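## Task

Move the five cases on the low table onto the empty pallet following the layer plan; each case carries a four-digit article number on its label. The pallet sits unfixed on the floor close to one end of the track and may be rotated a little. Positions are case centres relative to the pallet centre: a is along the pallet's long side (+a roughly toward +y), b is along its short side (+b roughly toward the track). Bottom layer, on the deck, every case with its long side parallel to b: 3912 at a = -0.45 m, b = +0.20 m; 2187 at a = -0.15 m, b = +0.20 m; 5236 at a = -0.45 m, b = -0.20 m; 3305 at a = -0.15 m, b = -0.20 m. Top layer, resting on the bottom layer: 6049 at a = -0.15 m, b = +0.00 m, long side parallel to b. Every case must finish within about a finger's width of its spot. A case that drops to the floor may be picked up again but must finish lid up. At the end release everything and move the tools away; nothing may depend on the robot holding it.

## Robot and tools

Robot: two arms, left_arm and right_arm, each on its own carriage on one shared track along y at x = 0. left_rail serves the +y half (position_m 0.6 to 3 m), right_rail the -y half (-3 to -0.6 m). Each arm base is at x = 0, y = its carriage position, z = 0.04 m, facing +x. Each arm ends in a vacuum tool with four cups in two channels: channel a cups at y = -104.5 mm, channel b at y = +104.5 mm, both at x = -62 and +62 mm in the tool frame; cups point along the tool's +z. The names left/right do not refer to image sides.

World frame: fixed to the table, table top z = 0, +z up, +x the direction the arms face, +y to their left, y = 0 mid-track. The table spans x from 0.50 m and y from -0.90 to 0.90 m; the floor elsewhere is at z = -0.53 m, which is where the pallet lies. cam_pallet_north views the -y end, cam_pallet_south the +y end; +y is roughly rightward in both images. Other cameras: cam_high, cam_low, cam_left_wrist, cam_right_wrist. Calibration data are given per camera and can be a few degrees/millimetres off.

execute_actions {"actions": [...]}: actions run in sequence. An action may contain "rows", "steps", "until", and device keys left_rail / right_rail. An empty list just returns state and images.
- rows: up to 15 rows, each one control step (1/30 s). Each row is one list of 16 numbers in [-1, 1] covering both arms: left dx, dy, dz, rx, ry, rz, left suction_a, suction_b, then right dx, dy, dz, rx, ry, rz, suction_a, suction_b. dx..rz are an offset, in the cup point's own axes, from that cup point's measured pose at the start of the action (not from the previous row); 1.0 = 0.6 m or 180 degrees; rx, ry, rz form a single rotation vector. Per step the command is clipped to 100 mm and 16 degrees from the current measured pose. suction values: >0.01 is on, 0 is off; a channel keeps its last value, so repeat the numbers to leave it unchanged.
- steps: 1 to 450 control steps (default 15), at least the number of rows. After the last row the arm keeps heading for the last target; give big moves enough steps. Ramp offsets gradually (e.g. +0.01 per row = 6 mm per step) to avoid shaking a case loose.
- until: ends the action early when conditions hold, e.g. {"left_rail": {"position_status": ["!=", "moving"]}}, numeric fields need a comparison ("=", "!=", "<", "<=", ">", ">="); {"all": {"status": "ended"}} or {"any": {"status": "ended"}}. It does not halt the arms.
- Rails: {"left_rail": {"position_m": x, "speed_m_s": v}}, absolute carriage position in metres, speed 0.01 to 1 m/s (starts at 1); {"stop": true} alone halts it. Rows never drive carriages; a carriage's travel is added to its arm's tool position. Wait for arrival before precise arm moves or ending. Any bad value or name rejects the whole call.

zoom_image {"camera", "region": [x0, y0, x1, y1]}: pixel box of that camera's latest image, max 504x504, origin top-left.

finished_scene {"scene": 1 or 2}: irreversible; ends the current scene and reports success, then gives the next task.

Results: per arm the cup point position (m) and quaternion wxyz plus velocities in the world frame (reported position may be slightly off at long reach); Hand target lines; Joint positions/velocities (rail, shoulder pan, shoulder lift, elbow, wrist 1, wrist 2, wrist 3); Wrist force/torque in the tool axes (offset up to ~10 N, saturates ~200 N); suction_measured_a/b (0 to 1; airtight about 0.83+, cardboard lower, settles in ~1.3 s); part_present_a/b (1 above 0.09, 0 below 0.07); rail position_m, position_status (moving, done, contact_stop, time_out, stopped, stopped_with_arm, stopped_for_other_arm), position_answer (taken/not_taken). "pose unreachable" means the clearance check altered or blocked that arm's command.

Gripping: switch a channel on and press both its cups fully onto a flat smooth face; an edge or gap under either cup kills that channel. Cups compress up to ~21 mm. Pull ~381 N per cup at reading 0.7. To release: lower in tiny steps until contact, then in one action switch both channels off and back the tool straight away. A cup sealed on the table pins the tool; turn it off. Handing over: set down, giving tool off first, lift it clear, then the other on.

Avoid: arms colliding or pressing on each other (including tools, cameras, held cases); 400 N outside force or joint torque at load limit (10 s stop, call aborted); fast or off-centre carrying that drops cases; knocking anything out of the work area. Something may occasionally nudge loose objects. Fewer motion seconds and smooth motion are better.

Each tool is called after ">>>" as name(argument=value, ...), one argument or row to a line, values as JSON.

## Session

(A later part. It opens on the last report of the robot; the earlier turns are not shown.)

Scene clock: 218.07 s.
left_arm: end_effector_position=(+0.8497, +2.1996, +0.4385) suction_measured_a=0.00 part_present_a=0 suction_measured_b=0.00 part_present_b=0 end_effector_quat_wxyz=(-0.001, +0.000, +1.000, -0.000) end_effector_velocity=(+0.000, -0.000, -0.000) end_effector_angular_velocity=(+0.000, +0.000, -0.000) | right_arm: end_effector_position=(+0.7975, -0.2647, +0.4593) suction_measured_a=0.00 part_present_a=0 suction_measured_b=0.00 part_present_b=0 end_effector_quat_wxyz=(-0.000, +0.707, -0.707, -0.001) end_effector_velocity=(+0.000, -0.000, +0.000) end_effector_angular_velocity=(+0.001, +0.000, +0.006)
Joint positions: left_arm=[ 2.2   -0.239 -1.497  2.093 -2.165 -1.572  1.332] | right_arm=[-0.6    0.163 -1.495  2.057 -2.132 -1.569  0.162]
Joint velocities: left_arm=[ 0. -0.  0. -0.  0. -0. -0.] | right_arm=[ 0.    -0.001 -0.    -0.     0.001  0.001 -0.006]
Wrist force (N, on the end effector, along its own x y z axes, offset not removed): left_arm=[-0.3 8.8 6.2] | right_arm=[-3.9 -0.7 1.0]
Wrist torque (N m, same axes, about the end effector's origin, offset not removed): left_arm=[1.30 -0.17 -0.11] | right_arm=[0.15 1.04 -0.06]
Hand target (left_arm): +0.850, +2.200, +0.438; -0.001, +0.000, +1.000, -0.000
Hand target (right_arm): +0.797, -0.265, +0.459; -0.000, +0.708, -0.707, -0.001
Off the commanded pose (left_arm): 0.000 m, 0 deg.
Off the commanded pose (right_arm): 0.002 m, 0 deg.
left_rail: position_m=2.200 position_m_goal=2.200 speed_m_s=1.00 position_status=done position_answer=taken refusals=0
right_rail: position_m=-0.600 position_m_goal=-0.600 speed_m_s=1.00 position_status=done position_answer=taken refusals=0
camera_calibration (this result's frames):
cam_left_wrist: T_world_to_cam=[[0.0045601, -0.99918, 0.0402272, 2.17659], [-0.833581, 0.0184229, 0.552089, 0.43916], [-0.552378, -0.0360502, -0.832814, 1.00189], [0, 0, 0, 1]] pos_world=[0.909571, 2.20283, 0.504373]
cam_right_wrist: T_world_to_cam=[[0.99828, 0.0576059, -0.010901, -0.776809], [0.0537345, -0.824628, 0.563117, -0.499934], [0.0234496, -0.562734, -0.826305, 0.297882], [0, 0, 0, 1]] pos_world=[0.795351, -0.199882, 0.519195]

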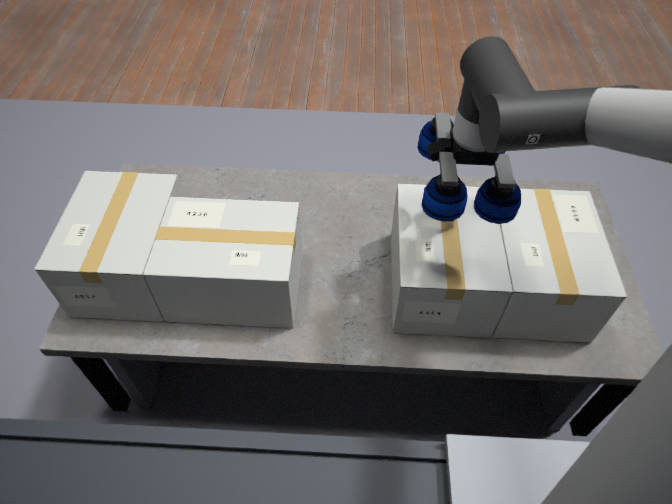

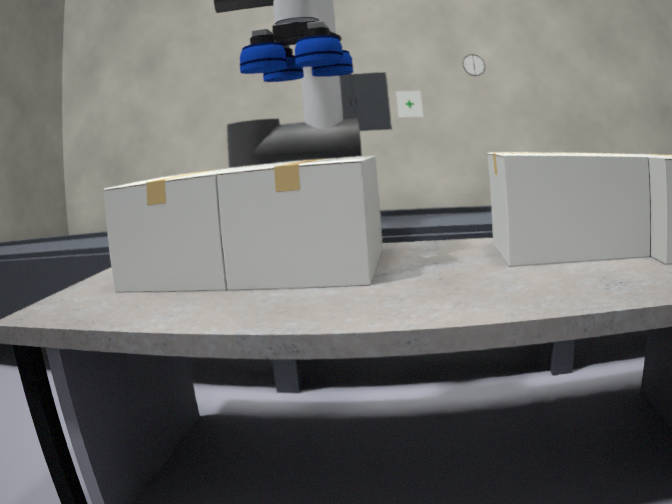

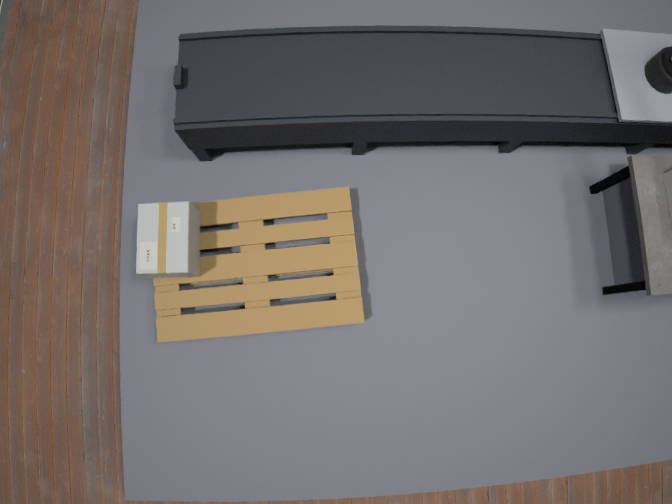

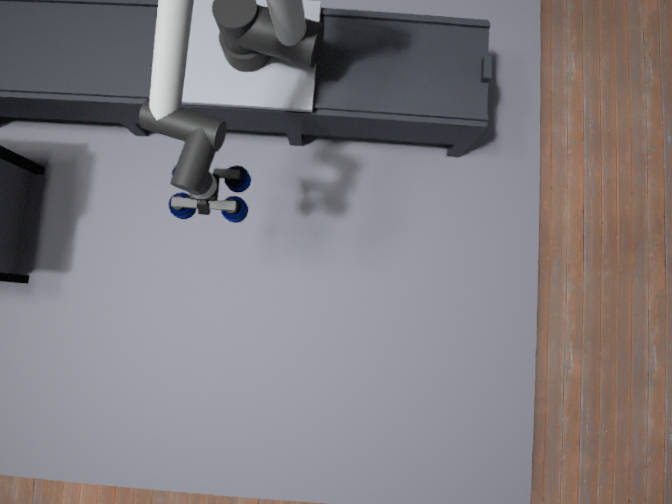

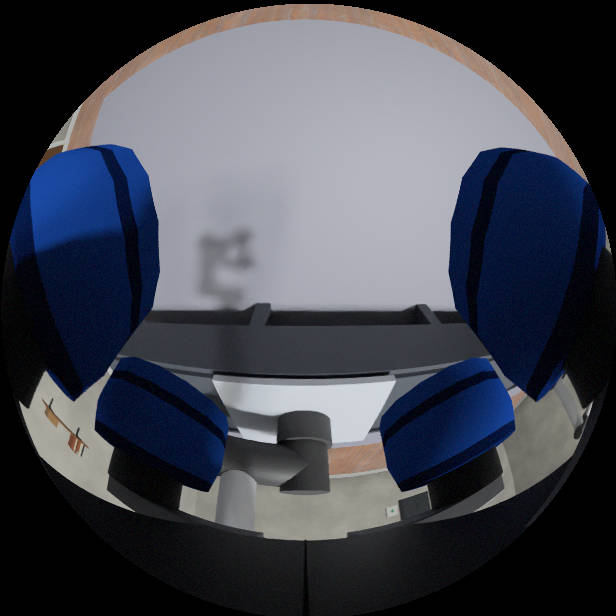

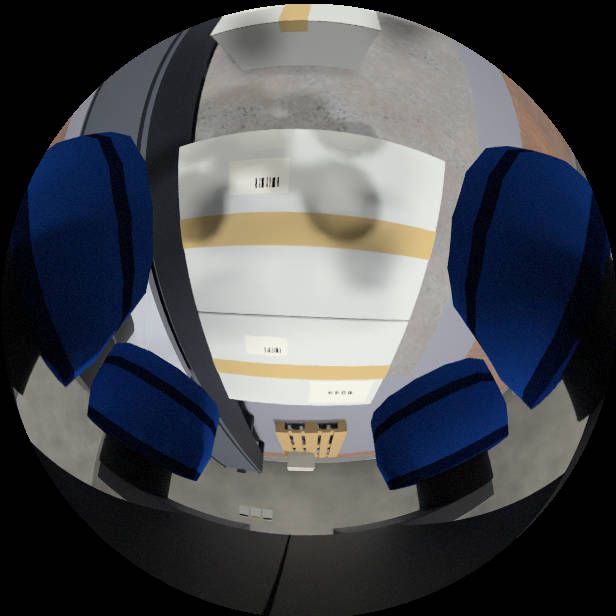

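>>> execute_actions(
  actions=[
    {"rows":[[0,0,0,0,0,0,0,0,0.002,0.004,0.32,0,0,0,0,0]],"steps":25},
    {"rows":[[0,0,0,0,0,0,0,0,0,0,0.01,0,0,0,1,1],[0,0,0,0,0,0,0,0,0,0,0.02,0,0,0,1,1],[0,0,0,0,0,0,0,0,0,0,0.03,0,0,0,1,1],[0,0,0,0,0,0,0,0,0,0,0.04,0,0,0,1,1],[0,0,0,0,0,0,0,0,0,0,0.052,0,0,0,1,1]],"steps":25},
    {"rows":[[0,0,0,0,0,0,0,0,0,0,-0.01,0,0,0,1,1],[0,0,0,0,0,0,0,0,0,0,-0.03,0,0,0,1,1],[0,0,0,0,0,0,0,0,0,0,-0.06,0,0,0,1,1],[0,0,0,0,0,0,0,0,0,0,-0.09,0,0,0,1,1],[0,0,0,0,0,0,0,0,0,0,-0.12,0,0,0,1,1],[0,0,0,0,0,0,0,0,0,0,-0.15,0,0,0,1,1],[0,0,0,0,0,0,0,0,0,0,-0.18,0,0,0,1,1],[0,0,0,0,0,0,0,0,0,0,-0.21,0,0,0,1,1],[0,0,0,0,0,0,0,0,0,0,-0.25,0,0,0,1,1],[0,0,0,0,0,0,0,0,0,0,-0.29,0,0,0,1,1],[0,0,0,0,0,0,0,0,0,0,-0.33,0,0,0,1,1],[0,0,0,0,0,0,0,0,0,0,-0.37,0,0,0,1,1],[0,0,0,0,0,0,0,0,0,0,-0.40,0,0,0,1,1],[0,0,0,0,0,0,0,0,0,0,-0.43,0,0,0,1,1],[0,0,0,0,0,0,0,0,0,0,-0.45,0,0,0,1,1]],"steps":28},
  ],
)

Scene clock: 250.97 s.
left_arm: end_effector_position=(+0.8497, +2.1996, +0.4385) suction_measured_a=0.00 part_present_a=0 suction_measured_b=0.00 part_present_b=0 end_effector_quat_wxyz=(-0.001, +0.000, +1.000, -0.000) end_effector_velocity=(-0.000, +0.000, +0.000) end_effector_angular_velocity=(-0.000, -0.000, +0.000) | right_arm: end_effector_position=(+0.7949, -0.2660, +0.5056) suction_measured_a=0.88 part_present_a=1 suction_measured_b=0.88 part_present_b=1 end_effector_quat_wxyz=(-0.000, +0.707, -0.707, -0.001) end_effector_velocity=(+0.001, -0.000, +0.007) end_effector_angular_velocity=(-0.001, +0.003, -0.000)
Joint positions: left_arm=[ 2.2   -0.239 -1.497  2.093 -2.165 -1.572  1.332] | right_arm=[-0.6    0.162 -1.529  2.02  -2.062 -1.569  0.161]
Joint velocities: left_arm=[ 0.  0. -0.  0.  0.  0.  0.] | right_arm=[ 0.    -0.    -0.003 -0.009  0.015 -0.001 -0.   ]
Wrist force (N, on the end effector, along its own x y z axes, offset not removed): left_arm=[-3.2 6.7 4.3] | right_arm=[-0.9 -0.5 -25.6]
Wrist torque (N m, same axes, about the end effector's origin, offset not removed): left_arm=[1.03 -0.06 0.16] | right_arm=[1.70 0.81 0.12]
Hand target (left_arm): +0.850, +2.200, +0.438; -0.001, +0.000, +1.000, -0.000
Hand target (right_arm): +0.795, -0.266, +0.506; -0.000, +0.707, -0.707, -0.001
Off the commanded pose (left_arm): 0.000 m, 0 deg.
Off the commanded pose (right_arm): 0.001 m, 0 deg.
left_rail: position_m=2.200 position_m_goal=2.200 speed_m_s=1.00 position_status=done position_answer=taken refusals=0
right_rail: position_m=-0.600 position_m_goal=-0.600 speed_m_s=1.00 position_status=done position_answer=taken refusals=0
camera_calibration (this result's frames):
cam_left_wrist: T_world_to_cam=[[0.00455998, -0.99918, 0.040227, 2.17659], [-0.833581, 0.0184229, 0.552089, 0.43916], [-0.552378, -0.03605, -0.832814, 1.00189], [0, 0, 0, 1]] pos_world=[0.909571, 2.20283, 0.504373]
cam_right_wrist: T_world_to_cam=[[0.998282, 0.0575929, -0.0107447, -0.773747], [0.0536376, -0.82468, 0.56305, -0.526775], [0.0235667, -0.562659, -0.826353, 0.335372], [0, 0, 0, 1]] pos_world=[0.792769, -0.201158, 0.565422]

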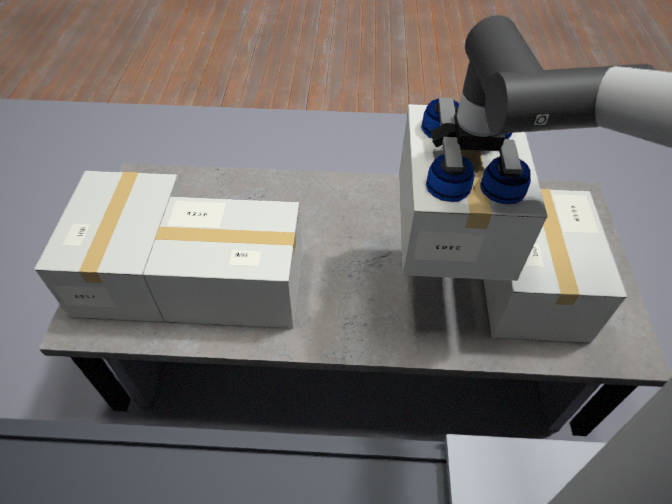

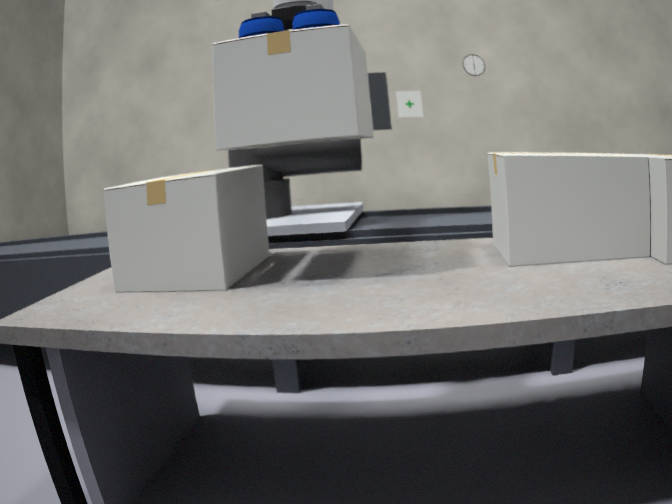

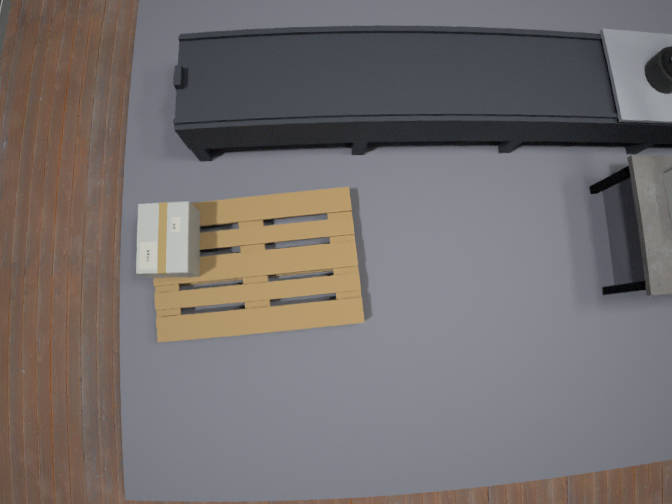

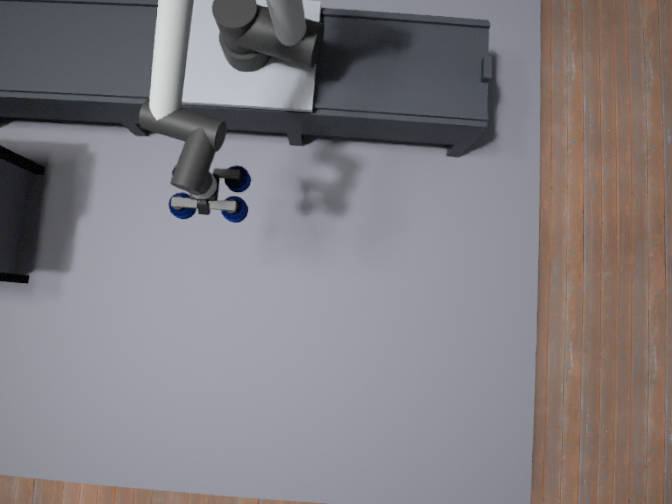

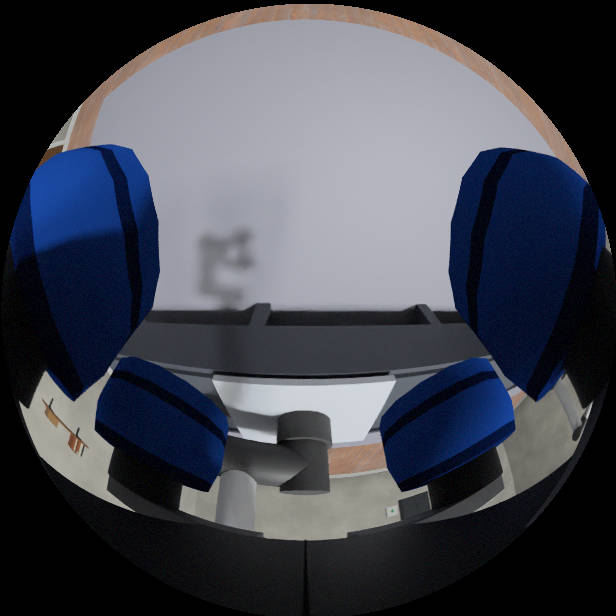

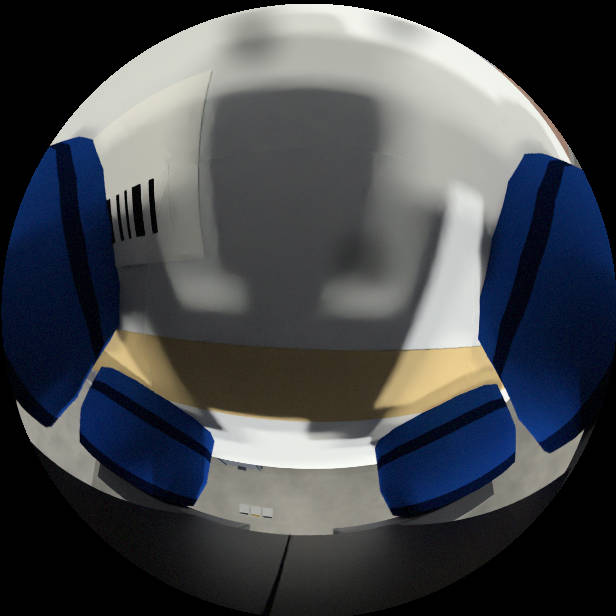

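>>> execute_actions(
  actions=[
    {"right_rail":{"position_m":-3.0},"rows":[[0,0,0,0,0,0,0,0,0.02,0,0,0,0,0,1,1],[0,0,0,0,0,0,0,0,0.05,0,0,0,0,0,1,1],[0,0,0,0,0,0,0,0,0.1,-0.05,0,0,0,0,1,1],[0,0,0,0,0,0,0,0,0.922,-0.68,0,0,0,-0.0167,1,1]],"steps":50},
    {"rows":[[0,0,0,0,0,0,0,0,0,0,0.05,0,0,0,1,1],[0,0,0,0,0,0,0,0,0,0,0.67,0,0,0,1,1]],"steps":100,"until":{"all":{"status":"ended"}}},
    {"rows":[[0,0,0,0,0,0,0,0,0,0,0.05,0,0,0,1,1],[0,0,0,0,0,0,0,0,0,0,0.40,0,0,0,1,1]],"steps":28},
  ],
)

>>> zoom_image(
  camera="cam_pallet_north",
  region=[140, 220, 300, 350],
)

Scene clock: 265.70 s.
left_arm: end_effector_position=(+0.8497, +2.1996, +0.4385) suction_measured_a=0.00 part_present_a=0 suction_measured_b=0.00 part_present_b=0 end_effector_quat_wxyz=(-0.001, +0.000, +1.000, -0.000) end_effector_velocity=(+0.000, -0.000, -0.000) end_effector_angular_velocity=(-0.000, +0.000, -0.000) | right_arm: end_effector_position=(+1.2036, -3.2160, -0.1369) suction_measured_a=0.88 part_present_a=1 suction_measured_b=0.88 part_present_b=1 end_effector_quat_wxyz=(-0.001, +0.726, -0.688, -0.001) end_effector_velocity=(+0.000, -0.000, -0.002) end_effector_angular_velocity=(+0.000, +0.000, +0.000)
Joint positions: left_arm=[ 2.2   -0.239 -1.497  2.093 -2.165 -1.572  1.332] | right_arm=[-3.    -0.343 -0.636  1.7   -2.633 -1.568 -0.397]
Joint velocities: left_arm=[ 0.  0.  0. -0. -0. -0.  0.] | right_arm=[ 0.     0.     0.002 -0.001 -0.001 -0.     0.   ]
Wrist force (N, on the end effector, along its own x y z axes, offset not removed): left_arm=[-6.8 1.1 0.4] | right_arm=[-1.0 -5.1 -29.9]
Wrist torque (N m, same axes, about the end effector's origin, offset not removed): left_arm=[0.45 0.61 0.08] | right_arm=[1.38 1.06 -0.11]
Hand target (left_arm): +0.850, +2.200, +0.438; -0.001, +0.000, +1.000, -0.000
Hand target (right_arm): +1.204, -3.216, -0.137; -0.001, +0.726, -0.688, -0.001
Off the commanded pose (left_arm): 0.000 m, 0 deg.
Off the commanded pose (right_arm): 0.001 m, 0 deg.
left_rail: position_m=2.200 position_m_goal=2.200 speed_m_s=1.00 position_status=done position_answer=taken refusals=0
right_rail: position_m=-3.000 position_m_goal=-3.000 speed_m_s=1.00 position_status=done position_answer=taken refusals=0
camera_calibration (this result's frames):
cam_left_wrist: T_world_to_cam=[[0.0045599, -0.99918, 0.040227, 2.17659], [-0.833581, 0.018423, 0.552089, 0.43916], [-0.552378, -0.03605, -0.832814, 1.00189], [0, 0, 0, 1]] pos_world=[0.909571, 2.20283, 0.504373]
cam_right_wrist: T_world_to_cam=[[0.993872, 0.110018, -0.0106572, -0.844859], [0.0970048, -0.821945, 0.561245, -2.66343], [0.0529877, -0.55884, -0.827581, -1.88834], [0, 0, 0, 1]] pos_world=[1.19811, -3.15153, -0.0769184]

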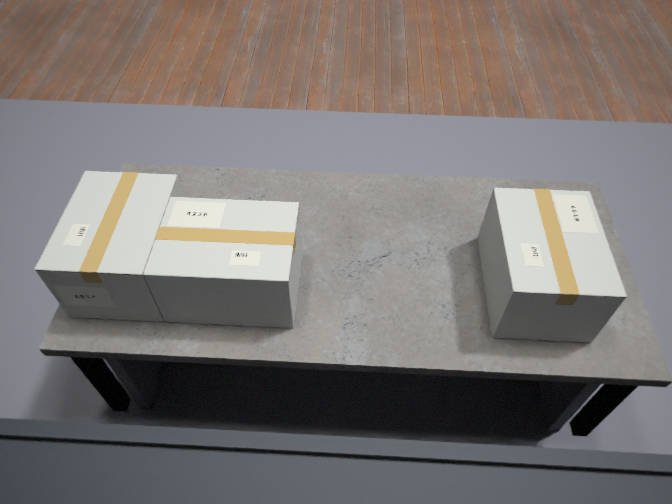

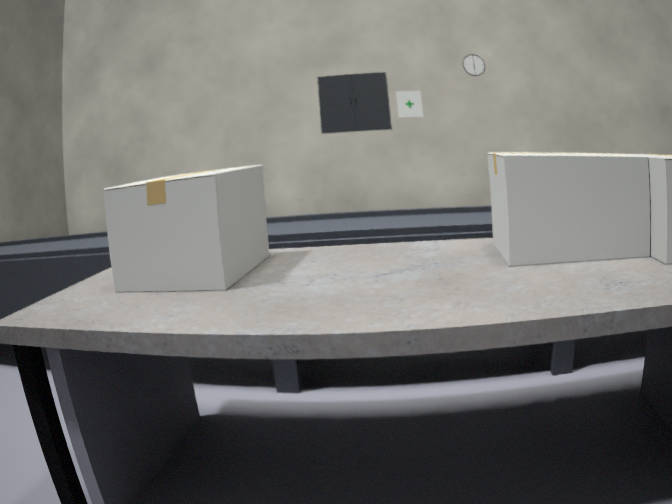

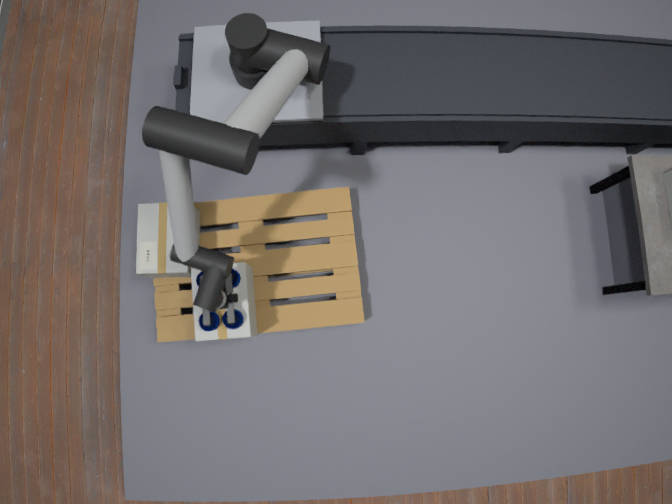

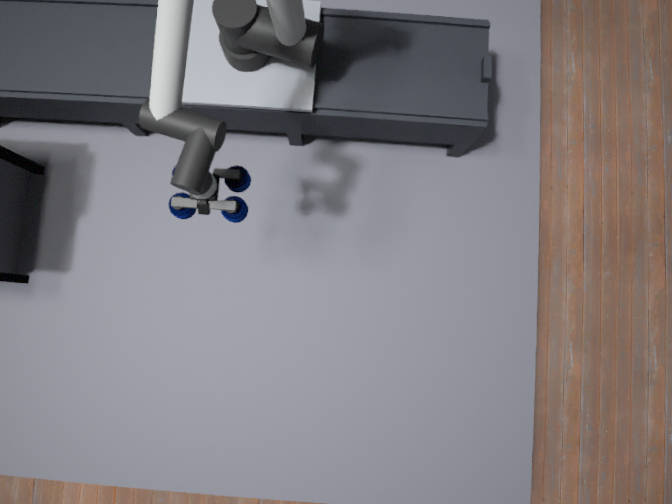

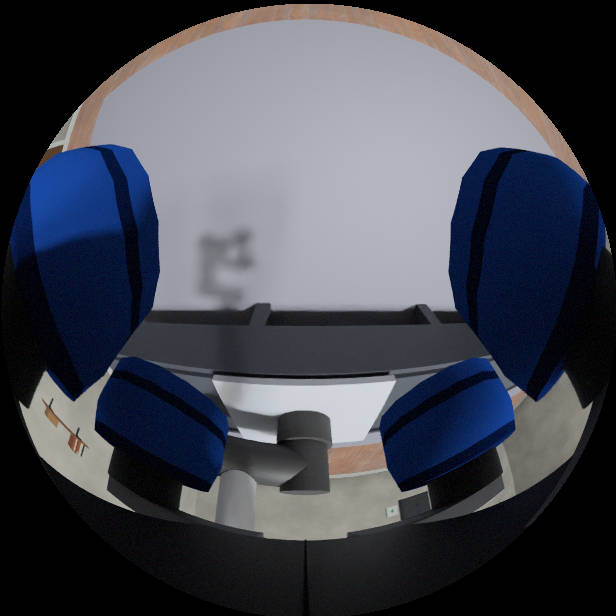

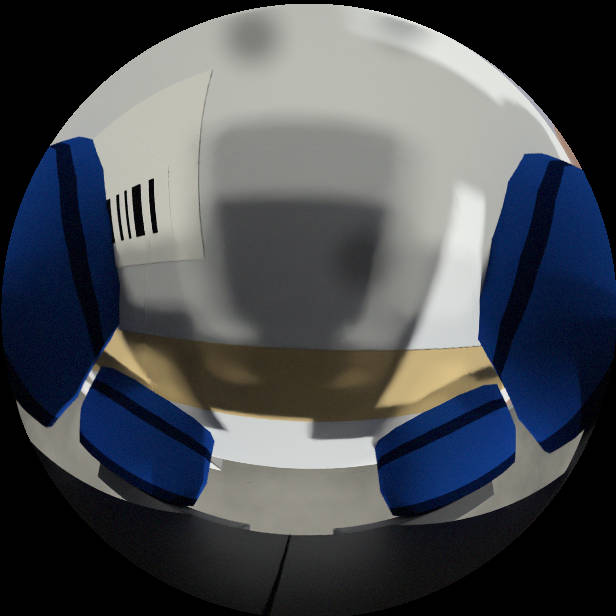

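Region (140, 220, 300, 350) of cam_pallet_north's 672x504 image, scaled by 3.150, with more detail than that image has; it fills the top 410 rows of this view, and the rest is white.

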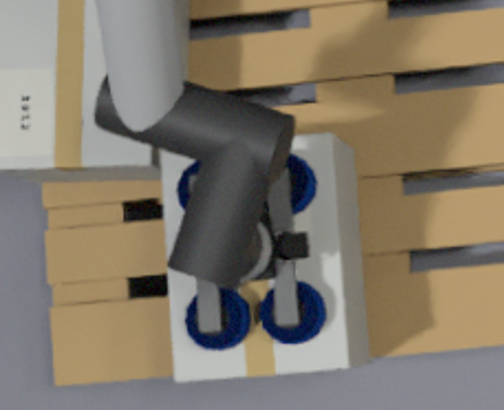

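>>> execute_actions(
  actions=[
    {"rows":[[0,0,0,0,0,0,0,0,0.004,0.008,0.01,0,0,-0.002,1,1],[0,0,0,0,0,0,0,0,0.008,0.017,0.02,0,0,-0.004,1,1],[0,0,0,0,0,0,0,0,0.008,0.017,0.03,0,0,-0.004,1,1],[0,0,0,0,0,0,0,0,0.008,0.017,0.038,0,0,-0.004,1,1]],"steps":18},
  ],
)

>>> zoom_image(
  camera="cam_pallet_north",
  region=[180, 240, 300, 350],
)

Scene clock: 282.33 s.
left_arm: end_effector_position=(+0.8497, +2.1996, +0.4385) suction_measured_a=0.00 part_present_a=0 suction_measured_b=0.00 part_present_b=0 end_effector_quat_wxyz=(-0.001, +0.000, +1.000, -0.000) end_effector_velocity=(+0.000, -0.000, -0.000) end_effector_angular_velocity=(+0.000, +0.000, -0.000) | right_arm: end_effector_position=(+1.1938, -3.2213, -0.1596) suction_measured_a=0.88 part_present_a=1 suction_measured_b=0.88 part_present_b=1 end_effector_quat_wxyz=(-0.001, +0.730, -0.683, -0.001) end_effector_velocity=(-0.000, -0.000, -0.001) end_effector_angular_velocity=(+0.000, -0.000, +0.000)
Joint positions: left_arm=[ 2.2   -0.239 -1.497  2.093 -2.165 -1.572  1.332] | right_arm=[-3.    -0.35  -0.618  1.71  -2.661 -1.568 -0.416]
Joint velocities: left_arm=[ 0. -0.  0. -0.  0. -0.  0.] | right_arm=[ 0.    -0.     0.001  0.    -0.001  0.    -0.001]
Wrist force (N, on the end effector, along its own x y z axes, offset not removed): left_arm=[-1.7 3.7 3.3] | right_arm=[-1.8 1.0 -21.3]
Wrist torque (N m, same axes, about the end effector's origin, offset not removed): left_arm=[0.63 -0.05 0.10] | right_arm=[2.05 0.90 -0.02]
Hand target (left_arm): +0.850, +2.200, +0.438; -0.001, +0.000, +1.000, -0.000
Hand target (right_arm): +1.194, -3.221, -0.160; -0.001, +0.730, -0.683, -0.001
Off the commanded pose (left_arm): 0.000 m, 0 deg.
Off the commanded pose (right_arm): 0.000 m, 0 deg.
left_rail: position_m=2.200 position_m_goal=2.200 speed_m_s=1.00 position_status=done position_answer=taken refusals=0
right_rail: position_m=-3.000 position_m_goal=-3.000 speed_m_s=1.00 position_status=done position_answer=taken refusals=0
camera_calibration (this result's frames):
cam_left_wrist: T_world_to_cam=[[0.00456014, -0.99918, 0.0402271, 2.17659], [-0.833581, 0.0184228, 0.552089, 0.43916], [-0.552378, -0.0360502, -0.832814, 1.00189], [0, 0, 0, 1]] pos_world=[0.909571, 2.20283, 0.504373]
cam_right_wrist: T_world_to_cam=[[0.992413, 0.122487, -0.0106369, -0.792825], [0.107299, -0.820609, 0.561327, -2.66199], [0.0600265, -0.558209, -0.827526, -1.9159], [0, 0, 0, 1]] pos_world=[1.18744, -3.15681, -0.0996418]

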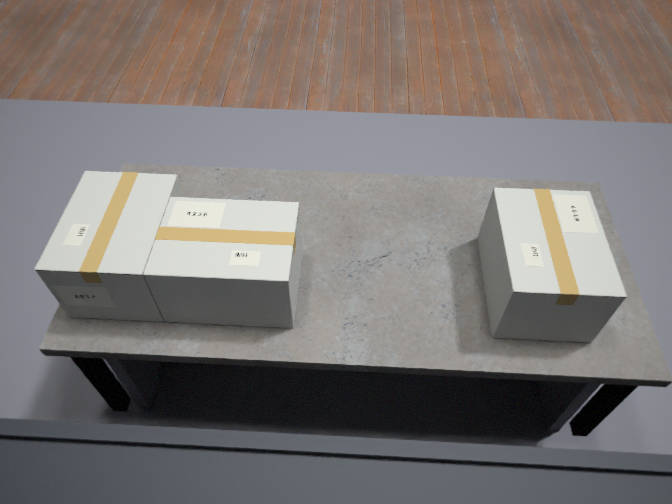

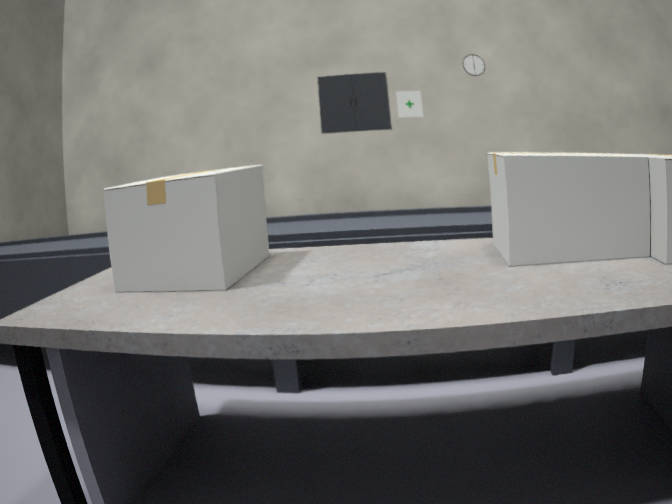

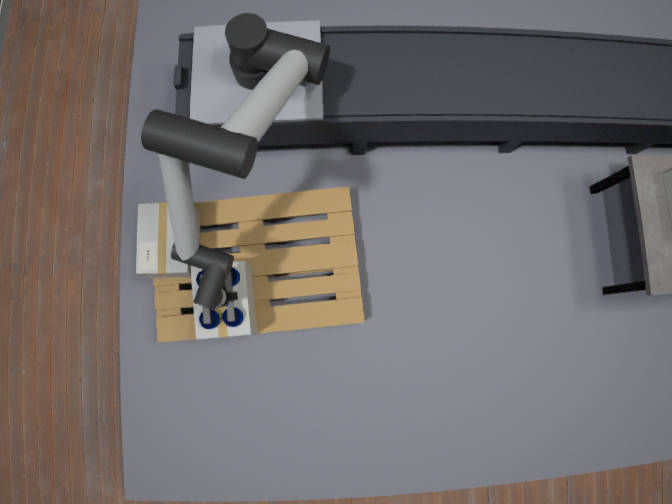

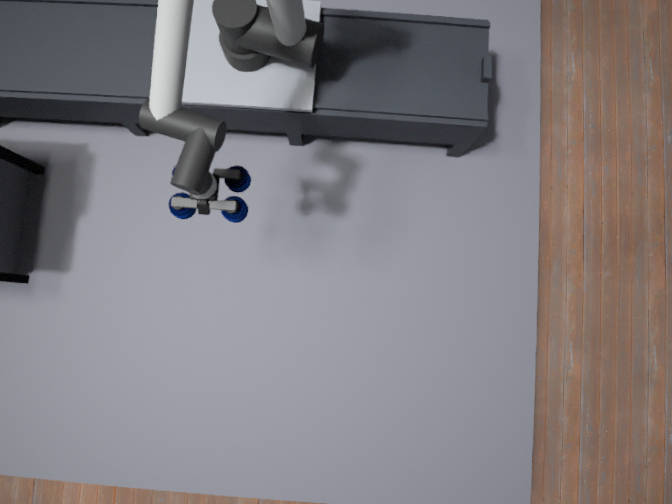

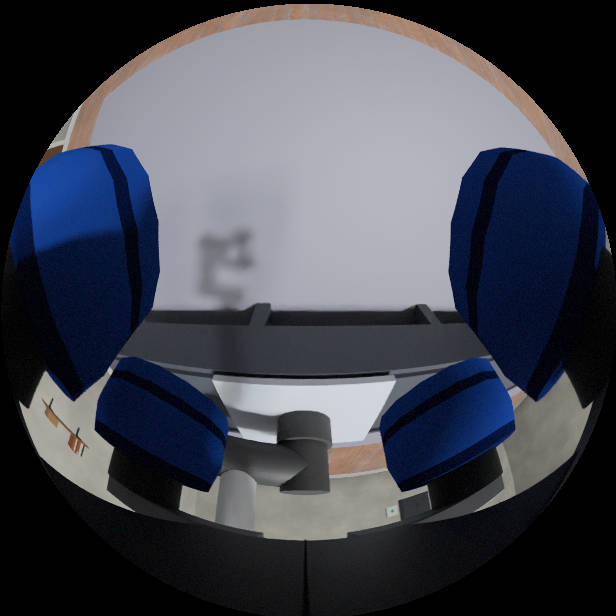

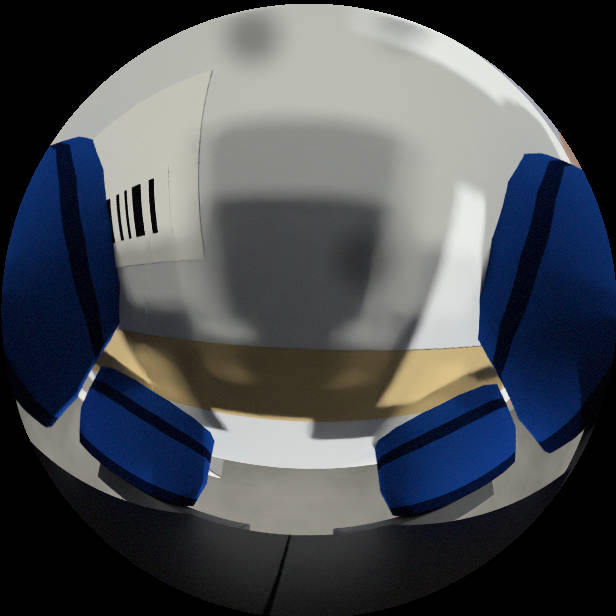

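Region (180, 240, 300, 350) of cam_pallet_north's 672x504 image, scaled by 4.200, with more detail than that image has; it fills the top 462 rows of this view, and the rest is white.

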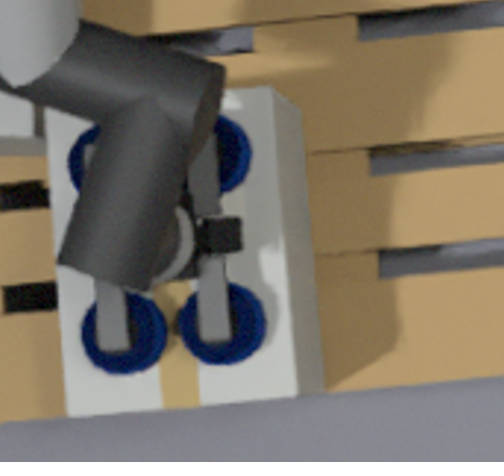

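>>> execute_actions(
  actions=[
    {"rows":[[0,0,0,0,0,0,0,0,0.004,0.006,0.002,0,0,0,1,1],[0,0,0,0,0,0,0,0,0.004,0.006,0.004,0,0,0,1,1],[0,0,0,0,0,0,0,0,0.004,0.006,0.006,0,0,0,1,1]],"steps":10},
  ],
)

Scene clock: 287.37 s.
left_arm: end_effector_position=(+0.8497, +2.1996, +0.4385) suction_measured_a=0.00 part_present_a=0 suction_measured_b=0.00 part_present_b=0 end_effector_quat_wxyz=(-0.001, +0.000, +1.000, -0.000) end_effector_velocity=(+0.000, -0.000, -0.000) end_effector_angular_velocity=(-0.000, +0.000, +0.000) | right_arm: end_effector_position=(+1.1905, -3.2237, -0.1630) suction_measured_a=0.88 part_present_a=1 suction_measured_b=0.88 part_present_b=1 end_effector_quat_wxyz=(-0.001, +0.730, -0.683, -0.001) end_effector_velocity=(-0.001, -0.001, -0.002) end_effector_angular_velocity=(-0.001, -0.000, +0.000)
Joint positions: left_arm=[ 2.2   -0.239 -1.497  2.093 -2.165 -1.572  1.332] | right_arm=[-3.    -0.353 -0.616  1.714 -2.667 -1.568 -0.419]
Joint velocities: left_arm=[ 0. -0.  0. -0. -0. -0. -0.] | right_arm=[ 0.    -0.001  0.002  0.001 -0.004 -0.001 -0.001]
Wrist force (N, on the end effector, along its own x y z axes, offset not removed): left_arm=[-1.3 3.5 4.0] | right_arm=[-6.1 -4.5 -23.6]
Wrist torque (N m, same axes, about the end effector's origin, offset not removed): left_arm=[0.69 -0.26 -0.07] | right_arm=[1.32 1.36 -0.11]
Hand target (left_arm): +0.850, +2.200, +0.438; -0.001, +0.000, +1.000, -0.000
Hand target (right_arm): +1.190, -3.224, -0.163; -0.001, +0.730, -0.683, -0.001
Off the commanded pose (left_arm): 0.000 m, 0 deg.
Off the commanded pose (right_arm): 0.000 m, 0 deg.
left_rail: position_m=2.200 position_m_goal=2.200 speed_m_s=1.00 position_status=done position_answer=taken refusals=0
right_rail: position_m=-3.000 position_m_goal=-3.000 speed_m_s=1.00 position_status=done position_answer=taken refusals=0
camera_calibration (this result's frames):
cam_left_wrist: T_world_to_cam=[[0.00456017, -0.99918, 0.0402271, 2.17659], [-0.833581, 0.0184228, 0.552089, 0.43916], [-0.552378, -0.0360502, -0.832814, 1.00189], [0, 0, 0, 1]] pos_world=[0.909571, 2.20283, 0.504373]
cam_right_wrist: T_world_to_cam=[[0.992415, 0.122479, -0.0105594, -0.789319], [0.10726, -0.820716, 0.561178, -2.66208], [0.0600664, -0.558054, -0.827628, -1.91945], [0, 0, 0, 1]] pos_world=[1.18416, -3.15929, -0.103026]

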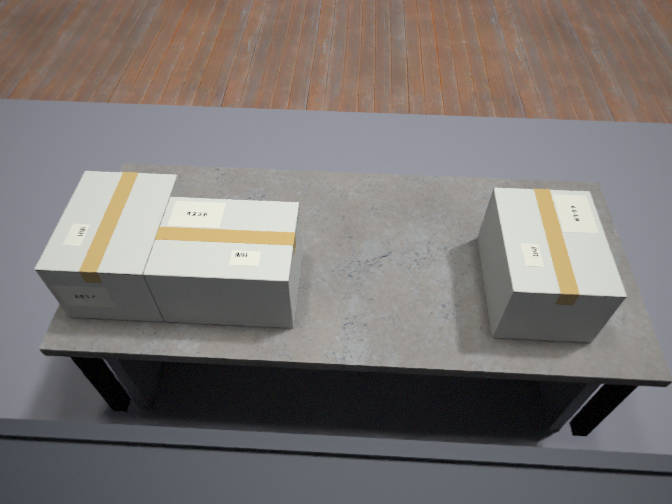

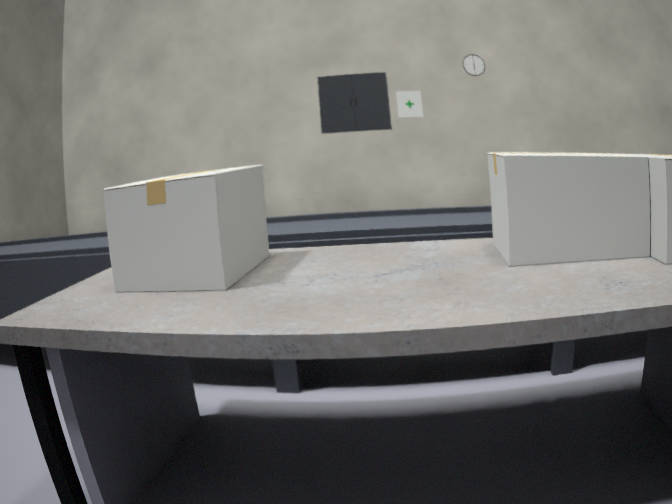

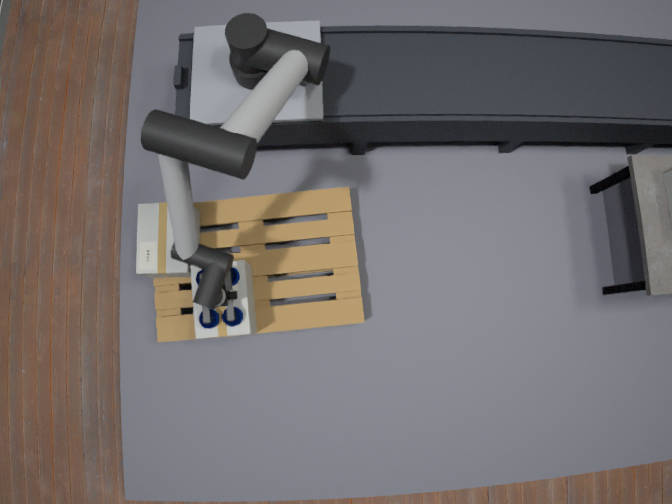

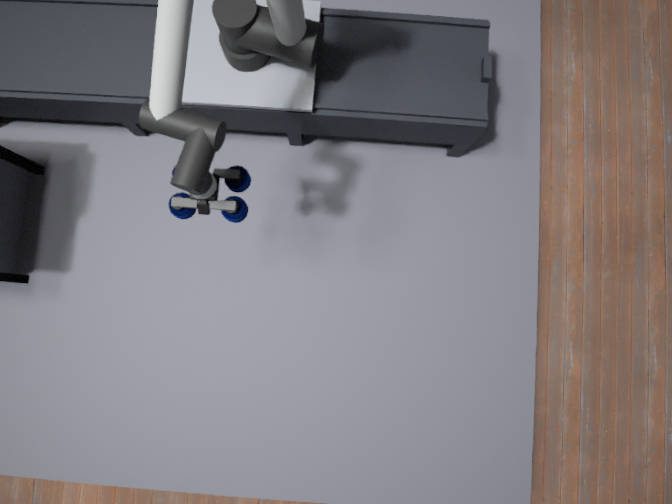

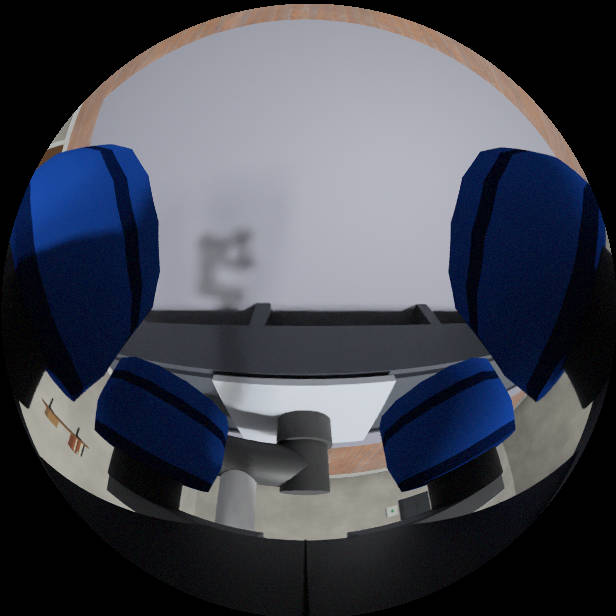

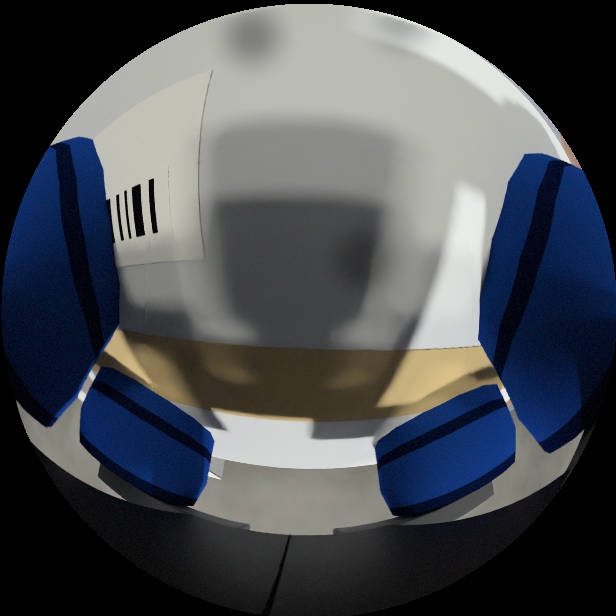

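>>> execute_actions(
  actions=[
    {"rows":[[0,0,0,0,0,0,0,0,0,0,0.003,0,0,0,1,1]],"steps":8},
  ],
)

Scene clock: 290.00 s.
left_arm: end_effector_position=(+0.8497, +2.1996, +0.4385) suction_measured_a=0.00 part_present_a=0 suction_measured_b=0.00 part_present_b=0 end_effector_quat_wxyz=(-0.001, +0.000, +1.000, -0.000) end_effector_velocity=(+0.000, +0.000, +0.000) end_effector_angular_velocity=(+0.000, -0.000, +0.000) | right_arm: end_effector_position=(+1.1904, -3.2239, -0.1648) suction_measured_a=0.88 part_present_a=1 suction_measured_b=0.88 part_present_b=1 end_effector_quat_wxyz=(-0.001, +0.730, -0.683, -0.001) end_effector_velocity=(+0.001, -0.000, -0.001) end_effector_angular_velocity=(-0.000, -0.001, +0.000)
Joint positions: left_arm=[ 2.2   -0.239 -1.497  2.093 -2.165 -1.572  1.332] | right_arm=[-3.    -0.353 -0.614  1.713 -2.668 -1.568 -0.419]
Joint velocities: left_arm=[ 0. -0. -0.  0. -0.  0. -0.] | right_arm=[ 0.     0.     0.002 -0.001 -0.001 -0.     0.   ]
Wrist force (N, on the end effector, along its own x y z axes, offset not removed): left_arm=[-2.2 7.6 4.7] | right_arm=[0.6 0.4 -31.0]
Wrist torque (N m, same axes, about the end effector's origin, offset not removed): left_arm=[1.21 0.05 0.29] | right_arm=[2.10 0.94 -0.02]
Hand target (left_arm): +0.850, +2.200, +0.438; -0.001, +0.000, +1.000, -0.000
Hand target (right_arm): +1.190, -3.224, -0.165; -0.001, +0.730, -0.683, -0.001
Off the commanded pose (left_arm): 0.000 m, 0 deg.
Off the commanded pose (right_arm): 0.000 m, 0 deg.
left_rail: position_m=2.200 position_m_goal=2.200 speed_m_s=1.00 position_status=done position_answer=taken refusals=0
right_rail: position_m=-3.000 position_m_goal=-3.000 speed_m_s=1.00 position_status=done position_answer=taken refusals=0
camera_calibration (this result's frames):
cam_left_wrist: T_world_to_cam=[[0.00456001, -0.99918, 0.0402273, 2.17659], [-0.833581, 0.018423, 0.552089, 0.439159], [-0.552378, -0.0360503, -0.832814, 1.00189], [0, 0, 0, 1]] pos_world=[0.909571, 2.20283, 0.504373]
cam_right_wrist: T_world_to_cam=[[0.992412, 0.122487, -0.0107361, -0.789182], [0.107358, -0.820638, 0.561273, -2.66107], [0.0599383, -0.558166, -0.827561, -1.92115], [0, 0, 0, 1]] pos_world=[1.18403, -3.15943, -0.104755]

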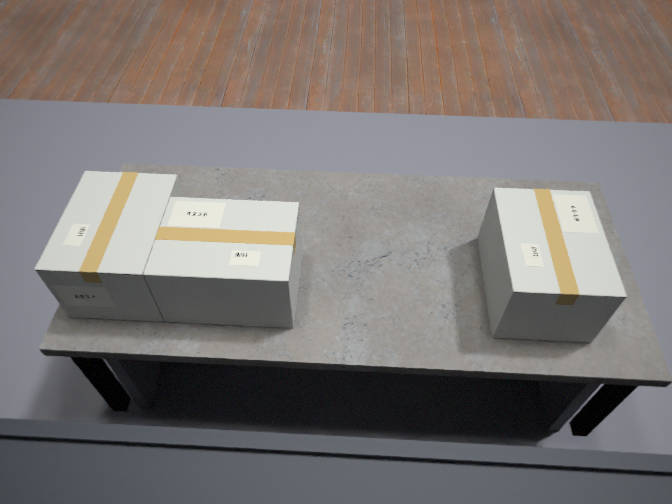

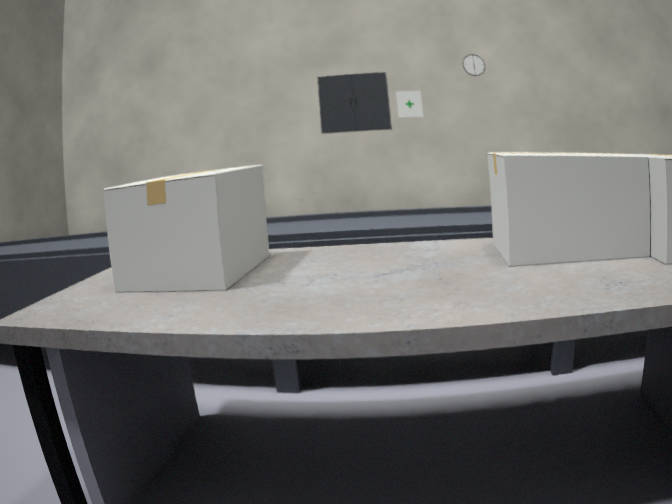

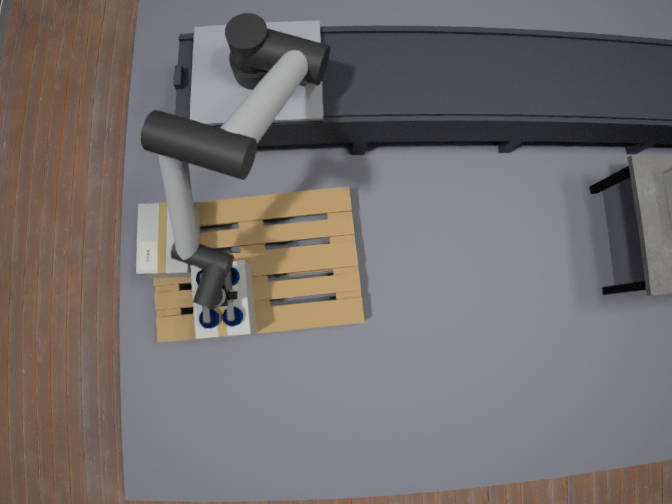

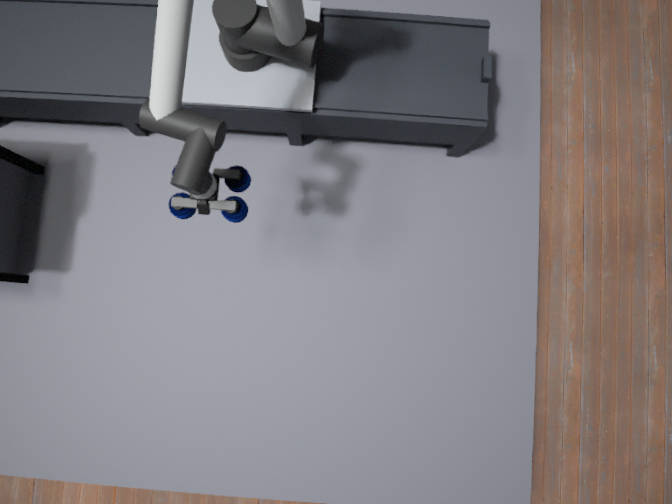

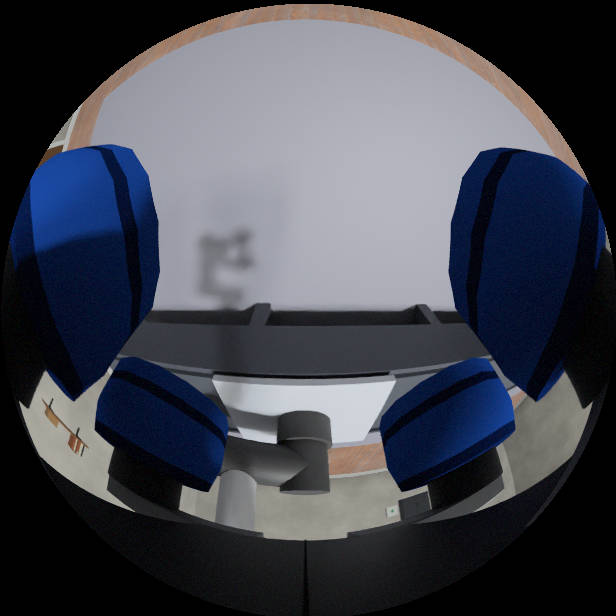

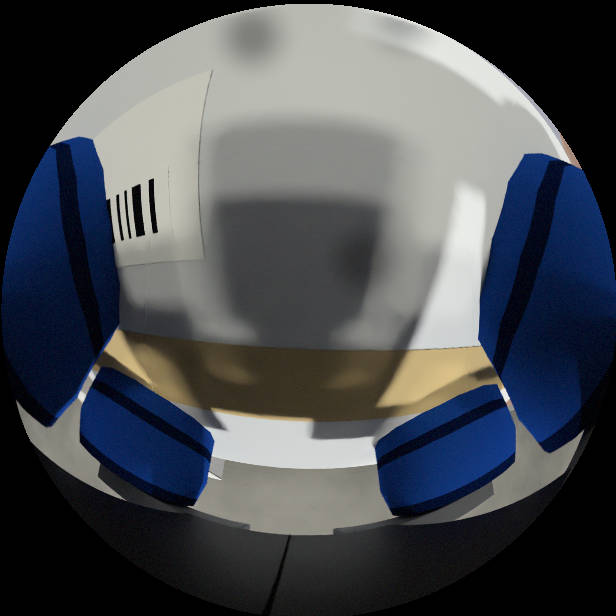

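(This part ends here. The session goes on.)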